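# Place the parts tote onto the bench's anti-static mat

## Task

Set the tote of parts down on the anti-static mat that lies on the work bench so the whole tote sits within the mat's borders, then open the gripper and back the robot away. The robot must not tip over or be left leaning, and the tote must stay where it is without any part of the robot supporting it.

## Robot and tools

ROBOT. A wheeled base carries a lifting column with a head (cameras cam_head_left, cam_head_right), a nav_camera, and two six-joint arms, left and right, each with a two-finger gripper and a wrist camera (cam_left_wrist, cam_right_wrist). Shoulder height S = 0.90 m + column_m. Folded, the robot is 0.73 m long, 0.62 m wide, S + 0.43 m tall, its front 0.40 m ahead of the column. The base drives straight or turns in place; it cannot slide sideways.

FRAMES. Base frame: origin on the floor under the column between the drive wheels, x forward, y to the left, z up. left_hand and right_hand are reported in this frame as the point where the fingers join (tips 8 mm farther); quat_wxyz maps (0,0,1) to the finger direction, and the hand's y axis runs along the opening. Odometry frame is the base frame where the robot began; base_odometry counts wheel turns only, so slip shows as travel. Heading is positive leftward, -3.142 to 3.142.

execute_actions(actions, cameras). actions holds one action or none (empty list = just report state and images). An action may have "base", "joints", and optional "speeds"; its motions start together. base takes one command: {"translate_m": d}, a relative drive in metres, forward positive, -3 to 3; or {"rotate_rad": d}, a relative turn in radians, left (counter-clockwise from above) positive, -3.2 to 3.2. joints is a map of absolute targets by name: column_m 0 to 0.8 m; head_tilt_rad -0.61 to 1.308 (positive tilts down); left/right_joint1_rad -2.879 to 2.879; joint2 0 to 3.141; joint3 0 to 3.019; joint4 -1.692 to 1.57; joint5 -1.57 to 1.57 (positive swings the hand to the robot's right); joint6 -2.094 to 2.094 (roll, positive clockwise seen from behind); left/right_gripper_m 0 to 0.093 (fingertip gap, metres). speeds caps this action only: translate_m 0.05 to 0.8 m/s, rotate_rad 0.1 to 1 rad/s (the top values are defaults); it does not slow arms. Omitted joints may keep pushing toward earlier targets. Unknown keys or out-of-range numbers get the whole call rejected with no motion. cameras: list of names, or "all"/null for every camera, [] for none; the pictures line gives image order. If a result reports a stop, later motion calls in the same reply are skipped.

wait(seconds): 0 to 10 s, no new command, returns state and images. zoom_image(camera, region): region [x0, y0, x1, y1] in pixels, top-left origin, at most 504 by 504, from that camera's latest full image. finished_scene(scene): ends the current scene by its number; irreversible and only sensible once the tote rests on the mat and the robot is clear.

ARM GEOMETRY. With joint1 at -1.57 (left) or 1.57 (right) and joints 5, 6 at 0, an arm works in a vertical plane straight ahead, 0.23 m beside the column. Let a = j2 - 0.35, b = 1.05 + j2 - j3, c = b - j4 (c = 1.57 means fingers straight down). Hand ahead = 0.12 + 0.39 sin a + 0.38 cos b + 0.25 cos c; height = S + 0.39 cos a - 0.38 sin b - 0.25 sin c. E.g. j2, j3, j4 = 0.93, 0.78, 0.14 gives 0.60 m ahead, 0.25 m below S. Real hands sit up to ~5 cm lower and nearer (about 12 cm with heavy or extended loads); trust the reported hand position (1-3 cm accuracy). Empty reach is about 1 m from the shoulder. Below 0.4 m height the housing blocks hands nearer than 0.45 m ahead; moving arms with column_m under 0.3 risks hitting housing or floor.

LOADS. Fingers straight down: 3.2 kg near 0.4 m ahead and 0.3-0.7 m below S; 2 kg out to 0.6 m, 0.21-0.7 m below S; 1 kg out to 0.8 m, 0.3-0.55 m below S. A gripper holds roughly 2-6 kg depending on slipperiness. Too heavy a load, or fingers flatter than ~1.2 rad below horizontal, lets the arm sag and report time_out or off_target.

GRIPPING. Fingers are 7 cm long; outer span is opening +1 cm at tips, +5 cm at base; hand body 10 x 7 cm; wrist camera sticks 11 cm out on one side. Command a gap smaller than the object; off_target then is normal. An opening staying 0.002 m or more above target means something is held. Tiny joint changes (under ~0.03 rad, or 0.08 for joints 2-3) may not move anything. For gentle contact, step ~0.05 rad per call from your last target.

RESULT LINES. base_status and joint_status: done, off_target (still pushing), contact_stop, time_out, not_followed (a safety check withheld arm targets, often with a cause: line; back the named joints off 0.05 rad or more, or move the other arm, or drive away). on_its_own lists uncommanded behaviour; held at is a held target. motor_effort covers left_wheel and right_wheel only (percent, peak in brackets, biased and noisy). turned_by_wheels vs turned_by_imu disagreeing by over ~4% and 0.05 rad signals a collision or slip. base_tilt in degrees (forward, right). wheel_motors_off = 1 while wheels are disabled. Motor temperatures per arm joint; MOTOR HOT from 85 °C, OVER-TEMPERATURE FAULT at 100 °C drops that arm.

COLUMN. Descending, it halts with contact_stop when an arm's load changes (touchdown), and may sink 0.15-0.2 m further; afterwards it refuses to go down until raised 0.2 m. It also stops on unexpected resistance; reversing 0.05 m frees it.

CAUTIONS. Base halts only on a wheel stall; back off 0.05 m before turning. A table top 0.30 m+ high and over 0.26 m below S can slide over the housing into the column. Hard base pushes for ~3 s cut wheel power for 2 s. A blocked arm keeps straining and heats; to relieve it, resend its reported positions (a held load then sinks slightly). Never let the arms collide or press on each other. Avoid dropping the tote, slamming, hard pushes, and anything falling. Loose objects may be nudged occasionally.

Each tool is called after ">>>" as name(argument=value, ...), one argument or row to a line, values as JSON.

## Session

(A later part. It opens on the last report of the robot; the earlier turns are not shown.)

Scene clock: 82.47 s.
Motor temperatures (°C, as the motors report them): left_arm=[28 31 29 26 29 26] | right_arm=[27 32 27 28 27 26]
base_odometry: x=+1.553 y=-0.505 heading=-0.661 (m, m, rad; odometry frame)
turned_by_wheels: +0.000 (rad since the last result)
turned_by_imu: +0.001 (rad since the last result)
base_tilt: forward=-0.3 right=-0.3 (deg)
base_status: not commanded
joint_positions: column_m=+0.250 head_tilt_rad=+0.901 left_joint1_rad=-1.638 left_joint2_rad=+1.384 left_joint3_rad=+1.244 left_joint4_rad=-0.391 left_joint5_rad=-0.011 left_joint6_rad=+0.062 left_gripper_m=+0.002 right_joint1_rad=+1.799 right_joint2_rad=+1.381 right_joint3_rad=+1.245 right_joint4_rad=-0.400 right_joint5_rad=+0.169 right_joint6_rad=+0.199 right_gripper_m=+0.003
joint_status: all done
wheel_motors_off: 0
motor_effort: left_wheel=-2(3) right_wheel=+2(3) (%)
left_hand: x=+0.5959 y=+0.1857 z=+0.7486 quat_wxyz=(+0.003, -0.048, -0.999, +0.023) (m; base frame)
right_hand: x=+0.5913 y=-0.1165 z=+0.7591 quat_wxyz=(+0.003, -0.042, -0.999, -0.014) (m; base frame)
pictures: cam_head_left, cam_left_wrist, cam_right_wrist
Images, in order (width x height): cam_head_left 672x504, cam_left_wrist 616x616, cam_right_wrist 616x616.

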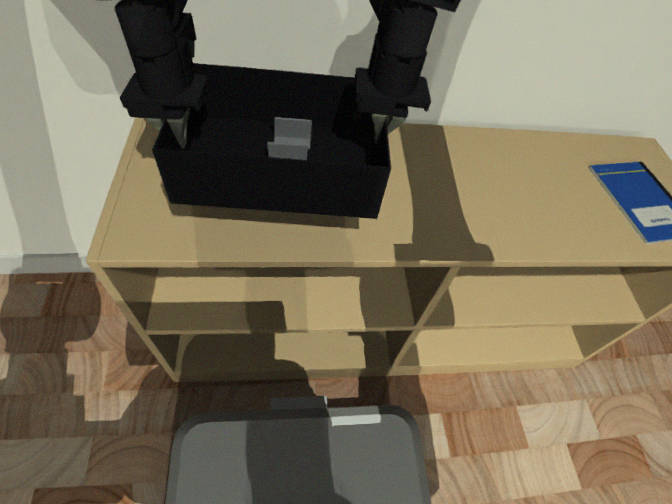

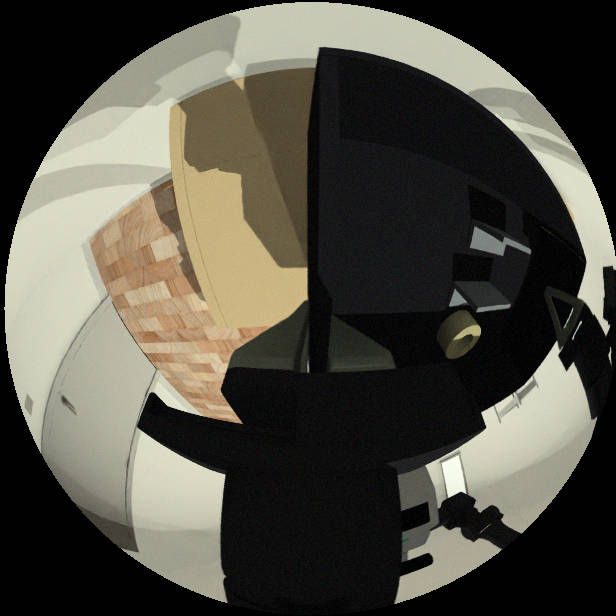

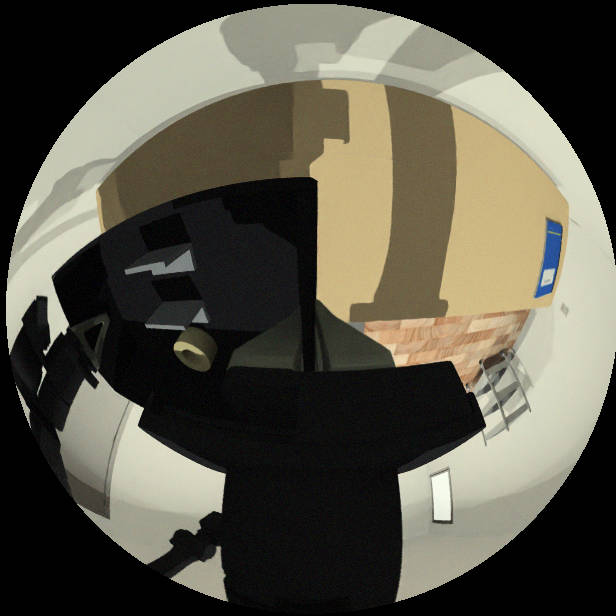

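>>> execute_actions(
  actions=[
    {"base":{"translate_m":-0.7},"joints":{"column_m":0.6,"head_tilt_rad":0.3}},
  ],
  cameras=[],
)

>>> execute_actions(
  actions=[
    {"base":{"rotate_rad":-2.9},"speeds":{"rotate_rad":0.8}},
  ],
)

Scene clock: 92.30 s.
Motor temperatures (°C, as the motors report them): left_arm=[28 32 29 26 29 26] | right_arm=[27 32 27 28 27 26]
base_odometry: x=+1.001 y=-0.075 heading=-0.662 (m, m, rad; odometry frame)
turned_by_wheels: -0.001 (rad since the last result)
turned_by_imu: -0.002 (rad since the last result)
base_tilt: forward=-0.2 right=-0.4 (deg)
base_status: done
joint_positions: column_m=+0.600 head_tilt_rad=+0.319 left_joint1_rad=-1.638 left_joint2_rad=+1.386 left_joint3_rad=+1.242 left_joint4_rad=-0.390 left_joint5_rad=-0.011 left_joint6_rad=+0.062 left_gripper_m=+0.002 right_joint1_rad=+1.799 right_joint2_rad=+1.383 right_joint3_rad=+1.243 right_joint4_rad=-0.400 right_joint5_rad=+0.169 right_joint6_rad=+0.200 right_gripper_m=+0.003
joint_status: all done
wheel_motors_off: 0
motor_effort: left_wheel=-1(42) right_wheel=+1(73) (%)
left_hand: x=+0.5943 y=+0.1857 z=+1.0976 quat_wxyz=(+0.004, -0.048, -0.999, +0.023) (m; base frame)
right_hand: x=+0.5894 y=-0.1165 z=+1.1080 quat_wxyz=(+0.005, -0.042, -0.999, -0.014) (m; base frame)
pictures: none
No camera images: the call's "cameras" was empty. Leave "cameras" out to get every camera's image.

Scene clock: 97.63 s.
Motor temperatures (°C, as the motors report them): left_arm=[28 32 29 26 29 26] | right_arm=[27 32 27 28 27 26]
base_odometry: x=+1.001 y=-0.075 heading=+2.724 (m, m, rad; odometry frame)
turned_by_wheels: -2.897 (rad since the last result)
turned_by_imu: -2.895 (rad since the last result)
base_tilt: forward=-0.3 right=-0.5 (deg)
base_status: done
joint_positions: column_m=+0.600 head_tilt_rad=+0.319 left_joint1_rad=-1.637 left_joint2_rad=+1.386 left_joint3_rad=+1.242 left_joint4_rad=-0.390 left_joint5_rad=-0.011 left_joint6_rad=+0.062 left_gripper_m=+0.002 right_joint1_rad=+1.800 right_joint2_rad=+1.383 right_joint3_rad=+1.243 right_joint4_rad=-0.400 right_joint5_rad=+0.169 right_joint6_rad=+0.200 right_gripper_m=+0.003
joint_status: not commanded
wheel_motors_off: 0
motor_effort: left_wheel=+9(69) right_wheel=-9(63) (%)
left_hand: x=+0.5943 y=+0.1860 z=+1.0976 quat_wxyz=(+0.004, -0.048, -0.999, +0.023) (m; base frame)
right_hand: x=+0.5894 y=-0.1164 z=+1.1080 quat_wxyz=(+0.005, -0.042, -0.999, -0.014) (m; base frame)
pictures: cam_head_left, cam_head_right, cam_left_wrist, cam_right_wrist, nav_camera
Images, in order (width x height): cam_head_left 672x504, cam_head_right 672x504, cam_left_wrist 616x616, cam_right_wrist 616x616, nav_camera 672x504.

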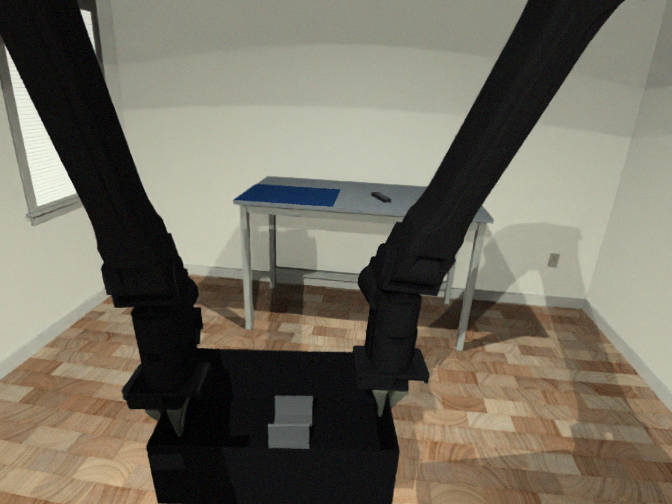

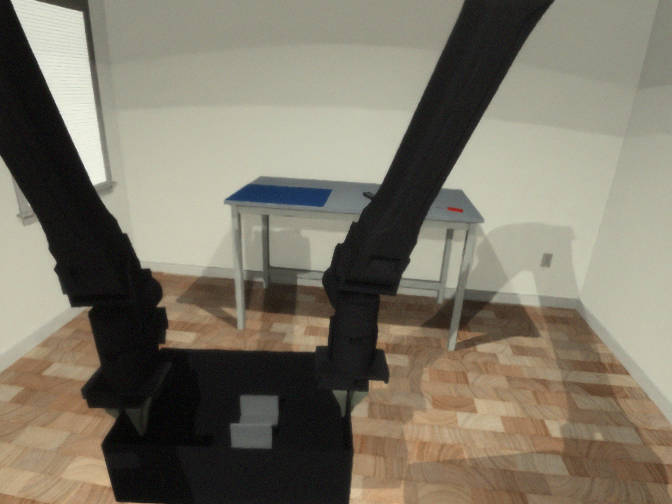

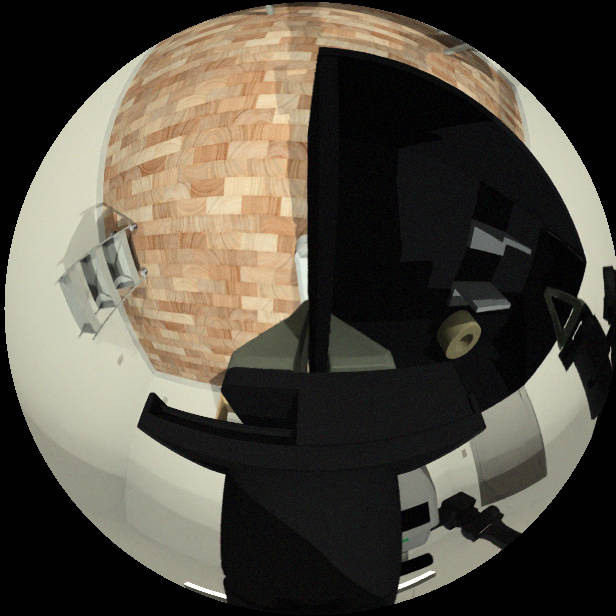

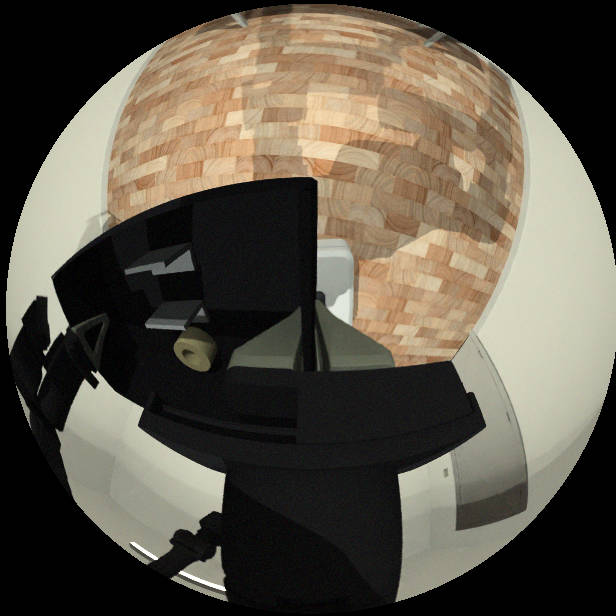

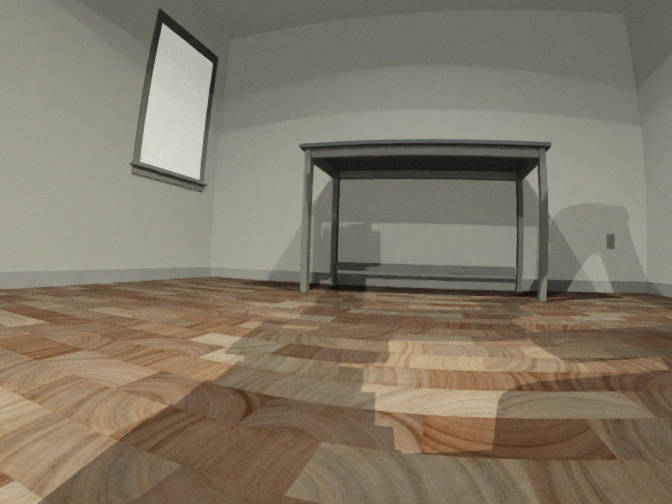

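>>> execute_actions(
  actions=[
    {"base":{"translate_m":1.6},"joints":{"head_tilt_rad":0.6}},
  ],
)

Scene clock: 107.00 s.
Motor temperatures (°C, as the motors report them): left_arm=[28 32 29 26 30 26] | right_arm=[27 32 27 28 27 26]
base_odometry: x=-0.462 y=+0.574 heading=+2.723 (m, m, rad; odometry frame)
turned_by_wheels: -0.001 (rad since the last result)
turned_by_imu: +0.005 (rad since the last result)
base_tilt: forward=-0.4 right=-0.4 (deg)
base_status: done
joint_positions: column_m=+0.600 head_tilt_rad=+0.604 left_joint1_rad=-1.637 left_joint2_rad=+1.386 left_joint3_rad=+1.241 left_joint4_rad=-0.389 left_joint5_rad=-0.011 left_joint6_rad=+0.062 left_gripper_m=+0.002 right_joint1_rad=+1.800 right_joint2_rad=+1.384 right_joint3_rad=+1.243 right_joint4_rad=-0.400 right_joint5_rad=+0.169 right_joint6_rad=+0.200 right_gripper_m=+0.003
joint_status: all done
wheel_motors_off: 0
motor_effort: left_wheel=-1(62) right_wheel=+1(63) (%)
left_hand: x=+0.5939 y=+0.1860 z=+1.0973 quat_wxyz=(+0.004, -0.048, -0.999, +0.023) (m; base frame)
right_hand: x=+0.5892 y=-0.1163 z=+1.1078 quat_wxyz=(+0.005, -0.042, -0.999, -0.014) (m; base frame)
pictures: cam_head_left, cam_head_right, cam_left_wrist, cam_right_wrist, nav_camera
Images, in order (width x height): cam_head_left 672x504, cam_head_right 672x504, cam_left_wrist 616x616, cam_right_wrist 616x616, nav_camera 672x504.

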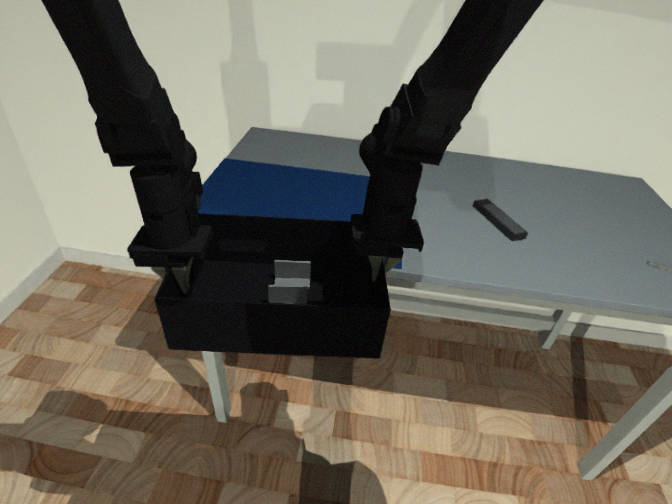

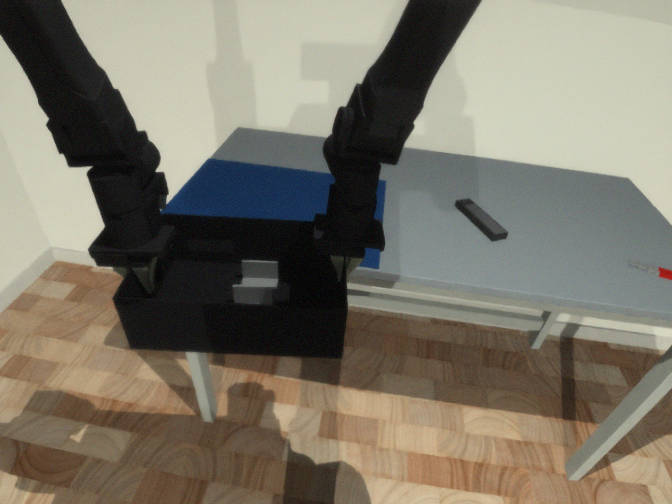

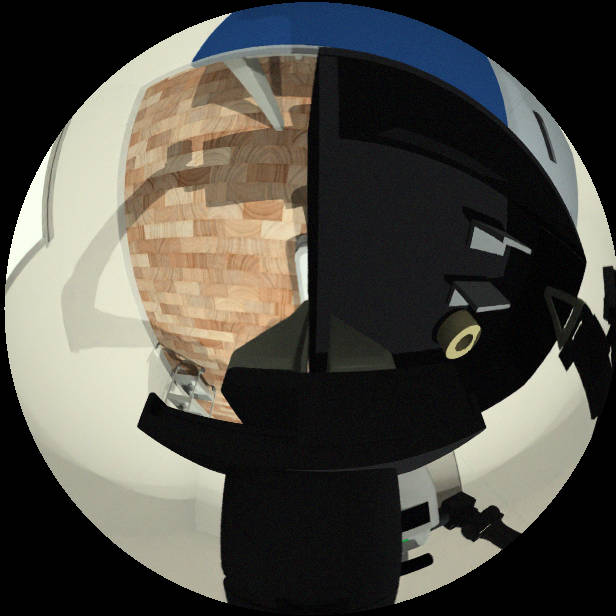

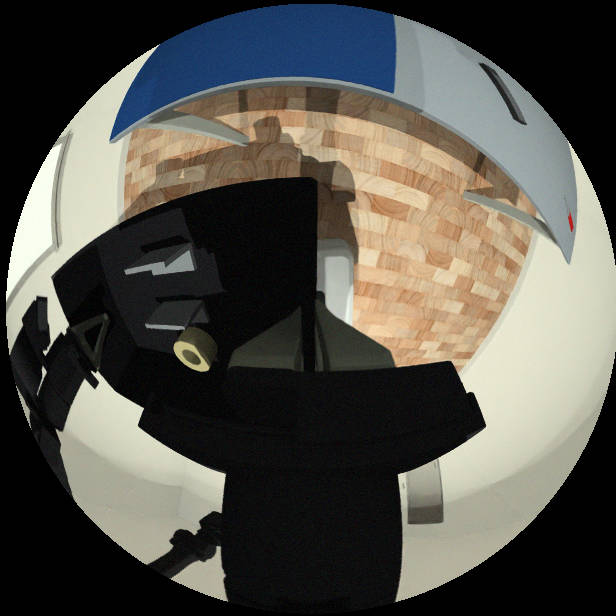

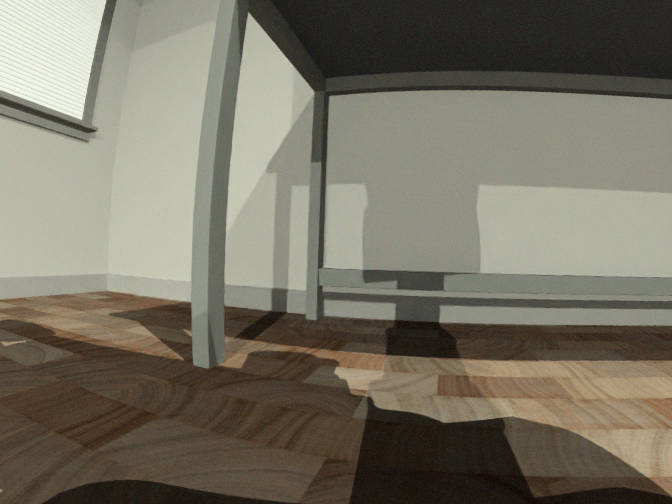

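>>> execute_actions(
  actions=[
    {"base":{"rotate_rad":-0.06}},
  ],
  cameras=[],
)

>>> execute_actions(
  actions=[
    {"base":{"translate_m":0.42},"joints":{"head_tilt_rad":0.9,"column_m":0.55}},
  ],
)

Scene clock: 112.53 s.
Motor temperatures (°C, as the motors report them): left_arm=[28 32 29 26 30 26] | right_arm=[27 32 27 28 27 26]
base_odometry: x=-0.462 y=+0.574 heading=+2.666 (m, m, rad; odometry frame)
turned_by_wheels: -0.057 (rad since the last result)
turned_by_imu: -0.055 (rad since the last result)
base_tilt: forward=-0.2 right=-0.5 (deg)
base_status: done
joint_positions: column_m=+0.600 head_tilt_rad=+0.604 left_joint1_rad=-1.637 left_joint2_rad=+1.386 left_joint3_rad=+1.241 left_joint4_rad=-0.389 left_joint5_rad=-0.012 left_joint6_rad=+0.062 left_gripper_m=+0.002 right_joint1_rad=+1.800 right_joint2_rad=+1.384 right_joint3_rad=+1.243 right_joint4_rad=-0.400 right_joint5_rad=+0.169 right_joint6_rad=+0.200 right_gripper_m=+0.003
joint_status: not commanded
wheel_motors_off: 0
motor_effort: left_wheel=+2(60) right_wheel=+0(66) (%)
left_hand: x=+0.5939 y=+0.1860 z=+1.0973 quat_wxyz=(+0.004, -0.048, -0.999, +0.023) (m; base frame)
right_hand: x=+0.5892 y=-0.1164 z=+1.1078 quat_wxyz=(+0.005, -0.042, -0.999, -0.014) (m; base frame)
pictures: none
No camera images: the call's "cameras" was empty. Leave "cameras" out to get every camera's image.

Scene clock: 115.03 s.
Motor temperatures (°C, as the motors report them): left_arm=[28 32 29 26 30 26] | right_arm=[27 32 28 28 27 26]
base_odometry: x=-0.835 y=+0.766 heading=+2.666 (m, m, rad; odometry frame)
turned_by_wheels: +0.000 (rad since the last result)
turned_by_imu: +0.001 (rad since the last result)
base_tilt: forward=-0.4 right=-0.4 (deg)
base_status: done
joint_positions: column_m=+0.550 head_tilt_rad=+0.901 left_joint1_rad=-1.637 left_joint2_rad=+1.387 left_joint3_rad=+1.241 left_joint4_rad=-0.389 left_joint5_rad=-0.012 left_joint6_rad=+0.062 left_gripper_m=+0.002 right_joint1_rad=+1.800 right_joint2_rad=+1.385 right_joint3_rad=+1.243 right_joint4_rad=-0.400 right_joint5_rad=+0.169 right_joint6_rad=+0.200 right_gripper_m=+0.003
joint_status: all done
wheel_motors_off: 0
motor_effort: left_wheel=+0(38) right_wheel=+1(62) (%)
left_hand: x=+0.5935 y=+0.1860 z=+1.0471 quat_wxyz=(+0.005, -0.048, -0.999, +0.023) (m; base frame)
right_hand: x=+0.5889 y=-0.1164 z=+1.0577 quat_wxyz=(+0.005, -0.042, -0.999, -0.014) (m; base frame)
pictures: cam_head_left, cam_head_right, cam_left_wrist, cam_right_wrist, nav_camera
Images, in order (width x height): cam_head_left 672x504, cam_head_right 672x504, cam_left_wrist 616x616, cam_right_wrist 616x616, nav_camera 672x504.

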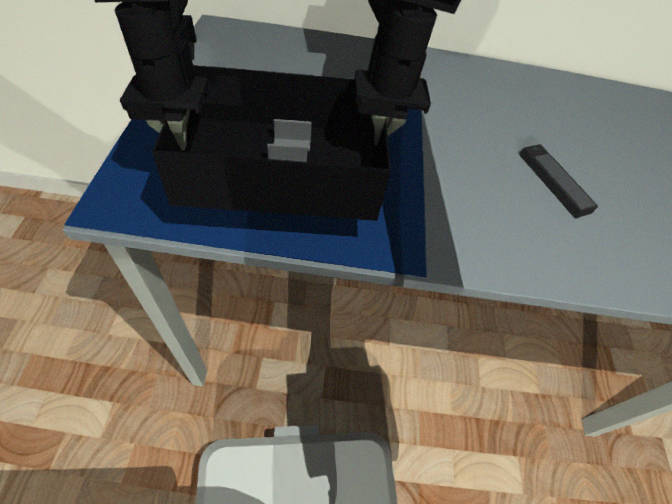

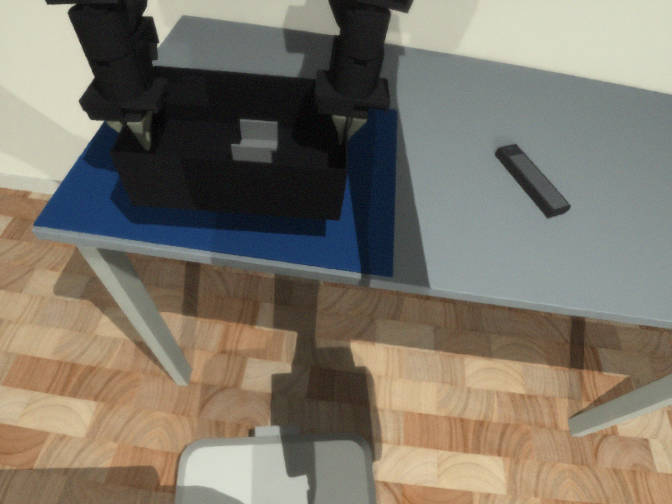

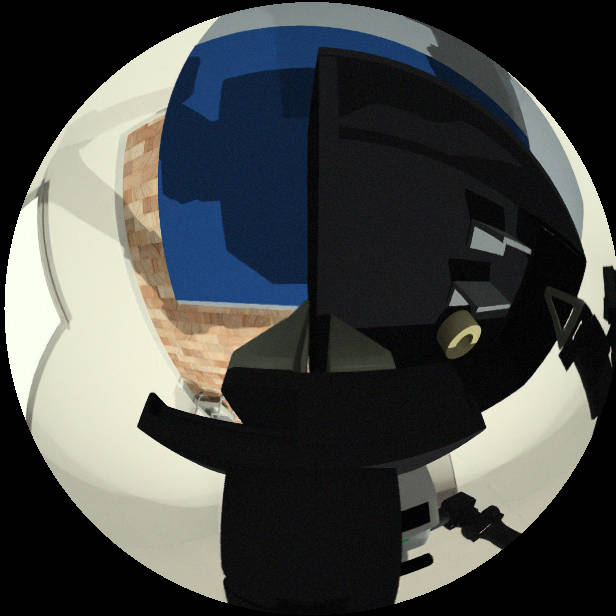

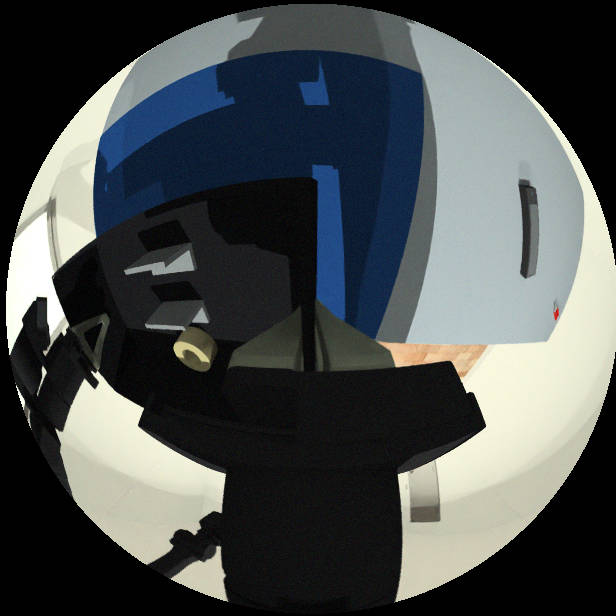

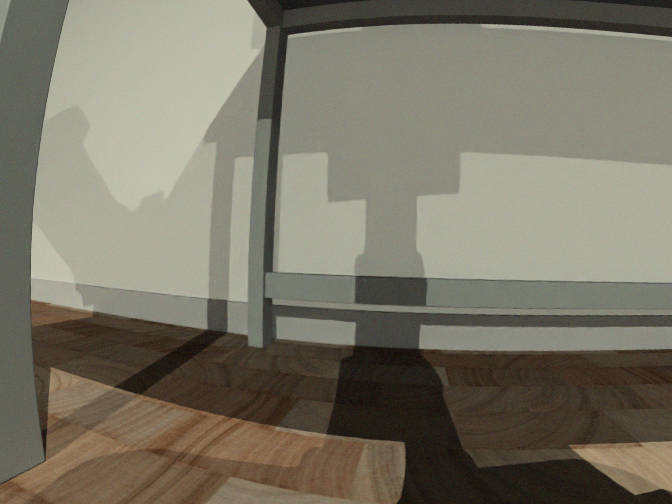

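>>> execute_actions(
  actions=[
    {"base":{"translate_m":0.09},"joints":{"column_m":0.49}},
  ],
  cameras=["cam_head_left","cam_head_right","cam_left_wrist","cam_right_wrist"],
)

Scene clock: 119.57 s.
Motor temperatures (°C, as the motors report them): left_arm=[28 32 29 26 30 26] | right_arm=[27 32 28 28 27 26]
base_odometry: x=-0.916 y=+0.807 heading=+2.666 (m, m, rad; odometry frame)
turned_by_wheels: +0.000 (rad since the last result)
turned_by_imu: +0.001 (rad since the last result)
base_tilt: forward=-0.3 right=-0.4 (deg)
base_status: done
joint_positions: column_m=+0.490 head_tilt_rad=+0.902 left_joint1_rad=-1.637 left_joint2_rad=+1.387 left_joint3_rad=+1.242 left_joint4_rad=-0.388 left_joint5_rad=-0.012 left_joint6_rad=+0.062 left_gripper_m=+0.002 right_joint1_rad=+1.800 right_joint2_rad=+1.385 right_joint3_rad=+1.244 right_joint4_rad=-0.400 right_joint5_rad=+0.169 right_joint6_rad=+0.200 right_gripper_m=+0.003
joint_status: all done
wheel_motors_off: 0
motor_effort: left_wheel=+0(31) right_wheel=+0(29) (%)
left_hand: x=+0.5939 y=+0.1860 z=+0.9870 quat_wxyz=(+0.004, -0.048, -0.999, +0.023) (m; base frame)
right_hand: x=+0.5892 y=-0.1163 z=+0.9976 quat_wxyz=(+0.005, -0.042, -0.999, -0.014) (m; base frame)
pictures: cam_head_left, cam_head_right, cam_left_wrist, cam_right_wrist
Images, in order (width x height): cam_head_left 672x504, cam_head_right 672x504, cam_left_wrist 616x616, cam_right_wrist 616x616.

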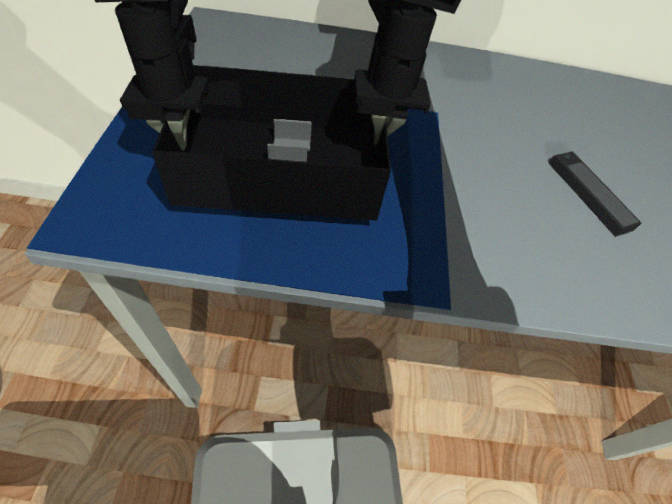

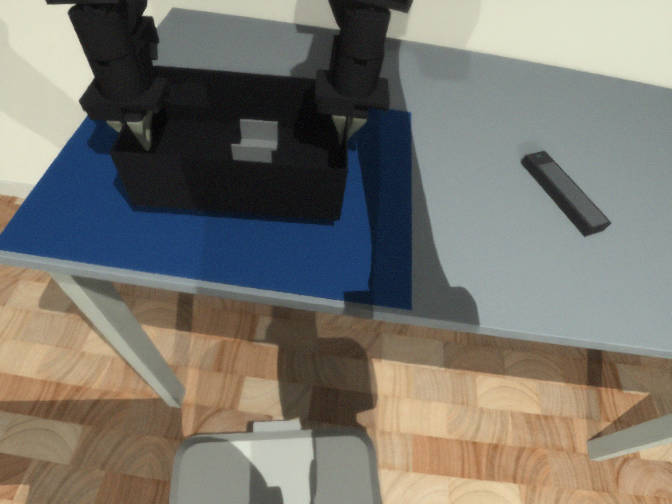

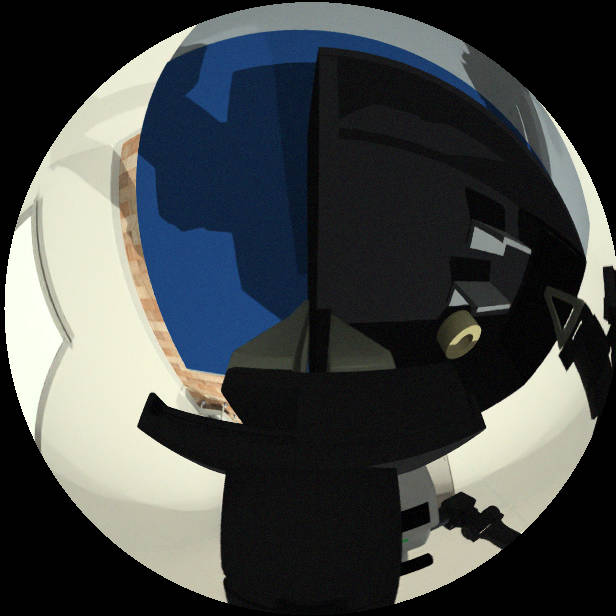

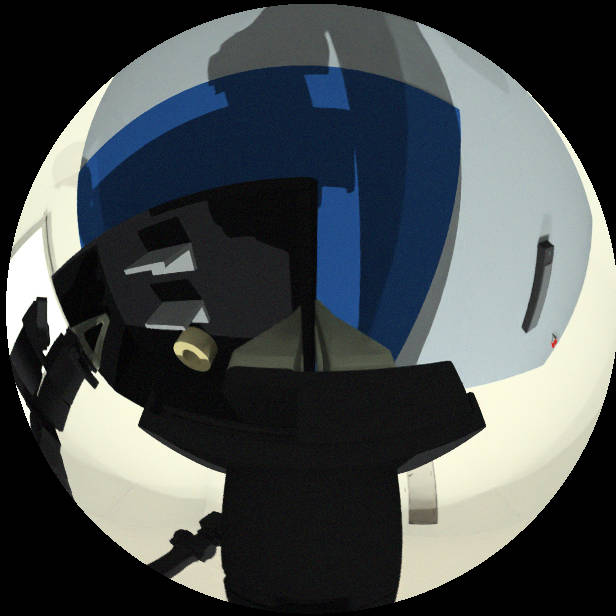

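Well centred and close. Small steps down.

>>> execute_actions(
  actions=[
    {"joints":{"column_m":0.475}},
  ],
  cameras=["cam_head_left"],
)

Scene clock: 122.40 s.
Motor temperatures (°C, as the motors report them): left_arm=[28 32 29 26 30 26] | right_arm=[27 33 28 28 27 26]
base_odometry: x=-0.916 y=+0.807 heading=+2.666 (m, m, rad; odometry frame)
turned_by_wheels: +0.000 (rad since the last result)
turned_by_imu: +0.000 (rad since the last result)
base_tilt: forward=-0.3 right=-0.4 (deg)
base_status: not commanded
joint_positions: column_m=+0.475 head_tilt_rad=+0.902 left_joint1_rad=-1.637 left_joint2_rad=+1.388 left_joint3_rad=+1.242 left_joint4_rad=-0.388 left_joint5_rad=-0.012 left_joint6_rad=+0.062 left_gripper_m=+0.002 right_joint1_rad=+1.800 right_joint2_rad=+1.385 right_joint3_rad=+1.244 right_joint4_rad=-0.400 right_joint5_rad=+0.169 right_joint6_rad=+0.200 right_gripper_m=+0.003
joint_status: all done
wheel_motors_off: 0
motor_effort: left_wheel=+0(1) right_wheel=-1(1) (%)
left_hand: x=+0.5937 y=+0.1860 z=+0.9718 quat_wxyz=(+0.004, -0.048, -0.999, +0.023) (m; base frame)
right_hand: x=+0.5891 y=-0.1163 z=+0.9824 quat_wxyz=(+0.005, -0.042, -0.999, -0.014) (m; base frame)
pictures: cam_head_left
Images, in order (width x height): cam_head_left 672x504.

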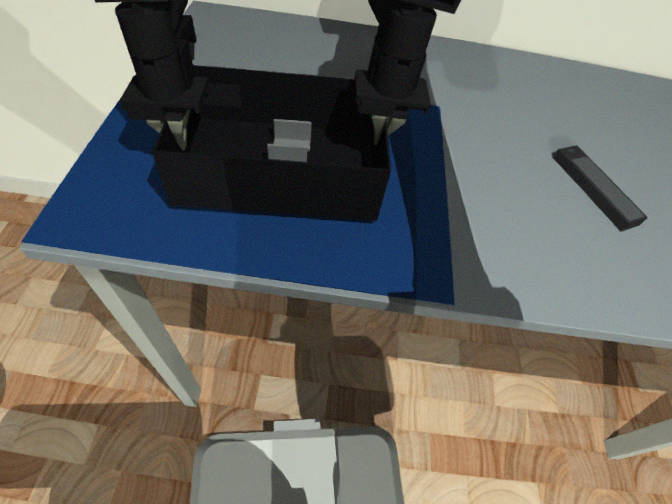

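>>> execute_actions(
  actions=[
    {"joints":{"column_m":0.46}},
  ],
  cameras=["cam_head_left"],
)

Scene clock: 124.63 s.
Motor temperatures (°C, as the motors report them): left_arm=[28 32 29 26 30 26] | right_arm=[27 33 28 28 27 26]
base_odometry: x=-0.916 y=+0.807 heading=+2.666 (m, m, rad; odometry frame)
turned_by_wheels: +0.000 (rad since the last result)
turned_by_imu: +0.000 (rad since the last result)
base_tilt: forward=-0.4 right=-0.5 (deg)
base_status: not commanded
joint_positions: column_m=+0.460 head_tilt_rad=+0.902 left_joint1_rad=-1.637 left_joint2_rad=+1.388 left_joint3_rad=+1.242 left_joint4_rad=-0.388 left_joint5_rad=-0.012 left_joint6_rad=+0.062 left_gripper_m=+0.002 right_joint1_rad=+1.800 right_joint2_rad=+1.386 right_joint3_rad=+1.244 right_joint4_rad=-0.400 right_joint5_rad=+0.169 right_joint6_rad=+0.200 right_gripper_m=+0.003
joint_status: all done
wheel_motors_off: 0
motor_effort: left_wheel=+0(1) right_wheel=+0(1) (%)
left_hand: x=+0.5936 y=+0.1860 z=+0.9566 quat_wxyz=(+0.005, -0.048, -0.999, +0.023) (m; base frame)
right_hand: x=+0.5889 y=-0.1163 z=+0.9672 quat_wxyz=(+0.005, -0.042, -0.999, -0.013) (m; base frame)
pictures: cam_head_left
Images, in order (width x height): cam_head_left 672x504.

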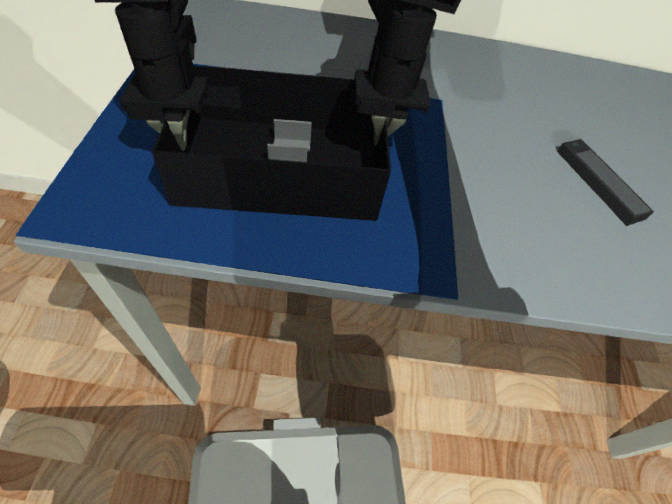

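>>> execute_actions(
  actions=[
    {"joints":{"column_m":0.445}},
  ],
  cameras=["cam_head_left"],
)

Scene clock: 127.60 s.
Motor temperatures (°C, as the motors report them): left_arm=[28 32 29 26 30 26] | right_arm=[27 33 28 28 27 26]
base_odometry: x=-0.916 y=+0.807 heading=+2.666 (m, m, rad; odometry frame)
turned_by_wheels: +0.000 (rad since the last result)
turned_by_imu: +0.001 (rad since the last result)
base_tilt: forward=-0.3 right=-0.4 (deg)
base_status: not commanded
joint_positions: column_m=+0.445 head_tilt_rad=+0.902 left_joint1_rad=-1.638 left_joint2_rad=+1.359 left_joint3_rad=+1.233 left_joint4_rad=-0.411 left_joint5_rad=-0.012 left_joint6_rad=+0.062 left_gripper_m=+0.002 right_joint1_rad=+1.803 right_joint2_rad=+1.355 right_joint3_rad=+1.232 right_joint4_rad=-0.415 right_joint5_rad=+0.169 right_joint6_rad=+0.201 right_gripper_m=+0.003
joint_status: all done
wheel_motors_off: 0
motor_effort: left_wheel=+5(5) right_wheel=+3(4) (%)
left_hand: x=+0.5941 y=+0.1862 z=+0.9541 quat_wxyz=(+0.006, -0.048, -0.999, +0.023) (m; base frame)
right_hand: x=+0.5901 y=-0.1167 z=+0.9652 quat_wxyz=(+0.004, -0.042, -0.999, -0.015) (m; base frame)
pictures: cam_head_left
Images, in order (width x height): cam_head_left 672x504.

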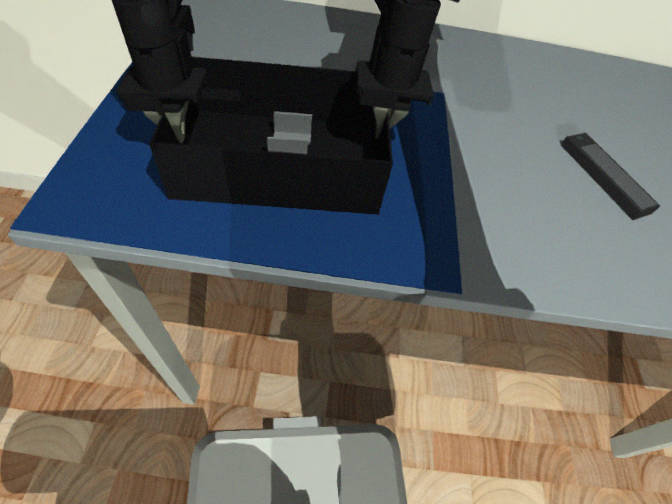

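>>> execute_actions(
  actions=[
    {"joints":{"left_gripper_m":0.09,"right_gripper_m":0.09}},
  ],
  cameras=[],
)

>>> execute_actions(
  actions=[
    {"joints":{"column_m":0.56}},
  ],
  cameras=[],
)

>>> execute_actions(
  actions=[
    {"base":{"translate_m":-0.7},"joints":{"head_tilt_rad":0.6}},
  ],
  cameras=["cam_head_left"],
)

Scene clock: 133.37 s.
Motor temperatures (°C, as the motors report them): left_arm=[28 32 29 26 30 26] | right_arm=[27 32 28 28 27 26]
base_odometry: x=-0.916 y=+0.807 heading=+2.666 (m, m, rad; odometry frame)
turned_by_wheels: +0.000 (rad since the last result)
turned_by_imu: +0.001 (rad since the last result)
base_tilt: forward=-0.2 right=-0.5 (deg)
base_status: not commanded
joint_positions: column_m=+0.445 head_tilt_rad=+0.902 left_joint1_rad=-1.637 left_joint2_rad=+1.360 left_joint3_rad=+1.233 left_joint4_rad=-0.400 left_joint5_rad=+0.007 left_joint6_rad=+0.062 left_gripper_m=+0.090 right_joint1_rad=+1.800 right_joint2_rad=+1.368 right_joint3_rad=+1.234 right_joint4_rad=-0.407 right_joint5_rad=+0.163 right_joint6_rad=+0.201 right_gripper_m=+0.090
joint_status: all done
wheel_motors_off: 0
motor_effort: left_wheel=+1(7) right_wheel=+0(10) (%)
left_hand: x=+0.5963 y=+0.1838 z=+0.9536 quat_wxyz=(+0.001, -0.047, -0.998, +0.032) (m; base frame)
right_hand: x=+0.5885 y=-0.1164 z=+0.9591 quat_wxyz=(+0.005, -0.042, -0.999, -0.017) (m; base frame)
pictures: none
No camera images: the call's "cameras" was empty. Leave "cameras" out to get every camera's image.

Scene clock: 135.47 s.
Motor temperatures (°C, as the motors report them): left_arm=[28 32 29 26 30 26] | right_arm=[27 32 28 28 27 26]
base_odometry: x=-0.916 y=+0.807 heading=+2.666 (m, m, rad; odometry frame)
turned_by_wheels: +0.000 (rad since the last result)
turned_by_imu: +0.000 (rad since the last result)
base_tilt: forward=-0.3 right=-0.5 (deg)
base_status: not commanded
joint_positions: column_m=+0.560 head_tilt_rad=+0.902 left_joint1_rad=-1.637 left_joint2_rad=+1.360 left_joint3_rad=+1.233 left_joint4_rad=-0.400 left_joint5_rad=+0.007 left_joint6_rad=+0.062 left_gripper_m=+0.090 right_joint1_rad=+1.800 right_joint2_rad=+1.370 right_joint3_rad=+1.234 right_joint4_rad=-0.407 right_joint5_rad=+0.163 right_joint6_rad=+0.201 right_gripper_m=+0.090
joint_status: all done
wheel_motors_off: 0
motor_effort: left_wheel=+1(1) right_wheel=-1(1) (%)
left_hand: x=+0.5962 y=+0.1838 z=+1.0682 quat_wxyz=(+0.001, -0.047, -0.998, +0.032) (m; base frame)
right_hand: x=+0.5877 y=-0.1163 z=+1.0730 quat_wxyz=(+0.006, -0.042, -0.999, -0.017) (m; base frame)
pictures: none
No camera images: the call's "cameras" was empty. Leave "cameras" out to get every camera's image.

Scene clock: 138.43 s.
Motor temperatures (°C, as the motors report them): left_arm=[28 32 29 26 30 26] | right_arm=[27 32 28 28 27 26]
base_odometry: x=-0.293 y=+0.487 heading=+2.669 (m, m, rad; odometry frame)
turned_by_wheels: +0.002 (rad since the last result)
turned_by_imu: +0.001 (rad since the last result)
base_tilt: forward=-0.3 right=-0.4 (deg)
base_status: done
joint_positions: column_m=+0.560 head_tilt_rad=+0.617 left_joint1_rad=-1.636 left_joint2_rad=+1.360 left_joint3_rad=+1.235 left_joint4_rad=-0.397 left_joint5_rad=+0.007 left_joint6_rad=+0.062 left_gripper_m=+0.090 right_joint1_rad=+1.799 right_joint2_rad=+1.371 right_joint3_rad=+1.237 right_joint4_rad=-0.405 right_joint5_rad=+0.162 right_joint6_rad=+0.201 right_gripper_m=+0.090
joint_status: all done
wheel_motors_off: 0
motor_effort: left_wheel=+2(37) right_wheel=-2(30) (%)
left_hand: x=+0.5980 y=+0.1840 z=+1.0685 quat_wxyz=(-0.001, -0.047, -0.998, +0.032) (m; base frame)
right_hand: x=+0.5893 y=-0.1167 z=+1.0729 quat_wxyz=(+0.005, -0.043, -0.999, -0.017) (m; base frame)
pictures: cam_head_left
Images, in order (width x height): cam_head_left 672x504.

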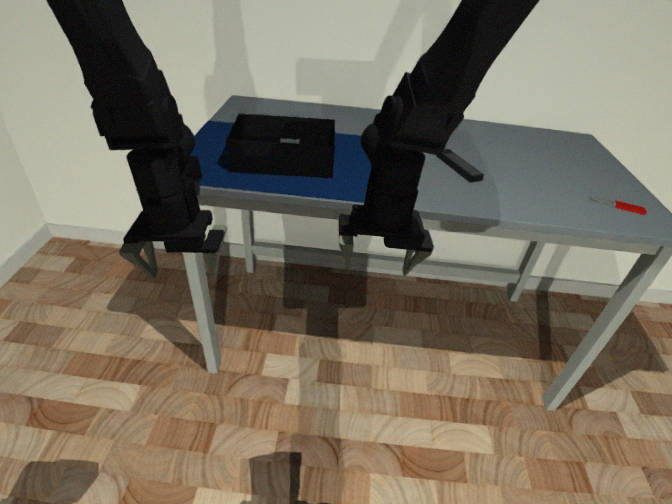

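>>> finished_scene(
  scene=1,
)

The scene is finished: the task was done.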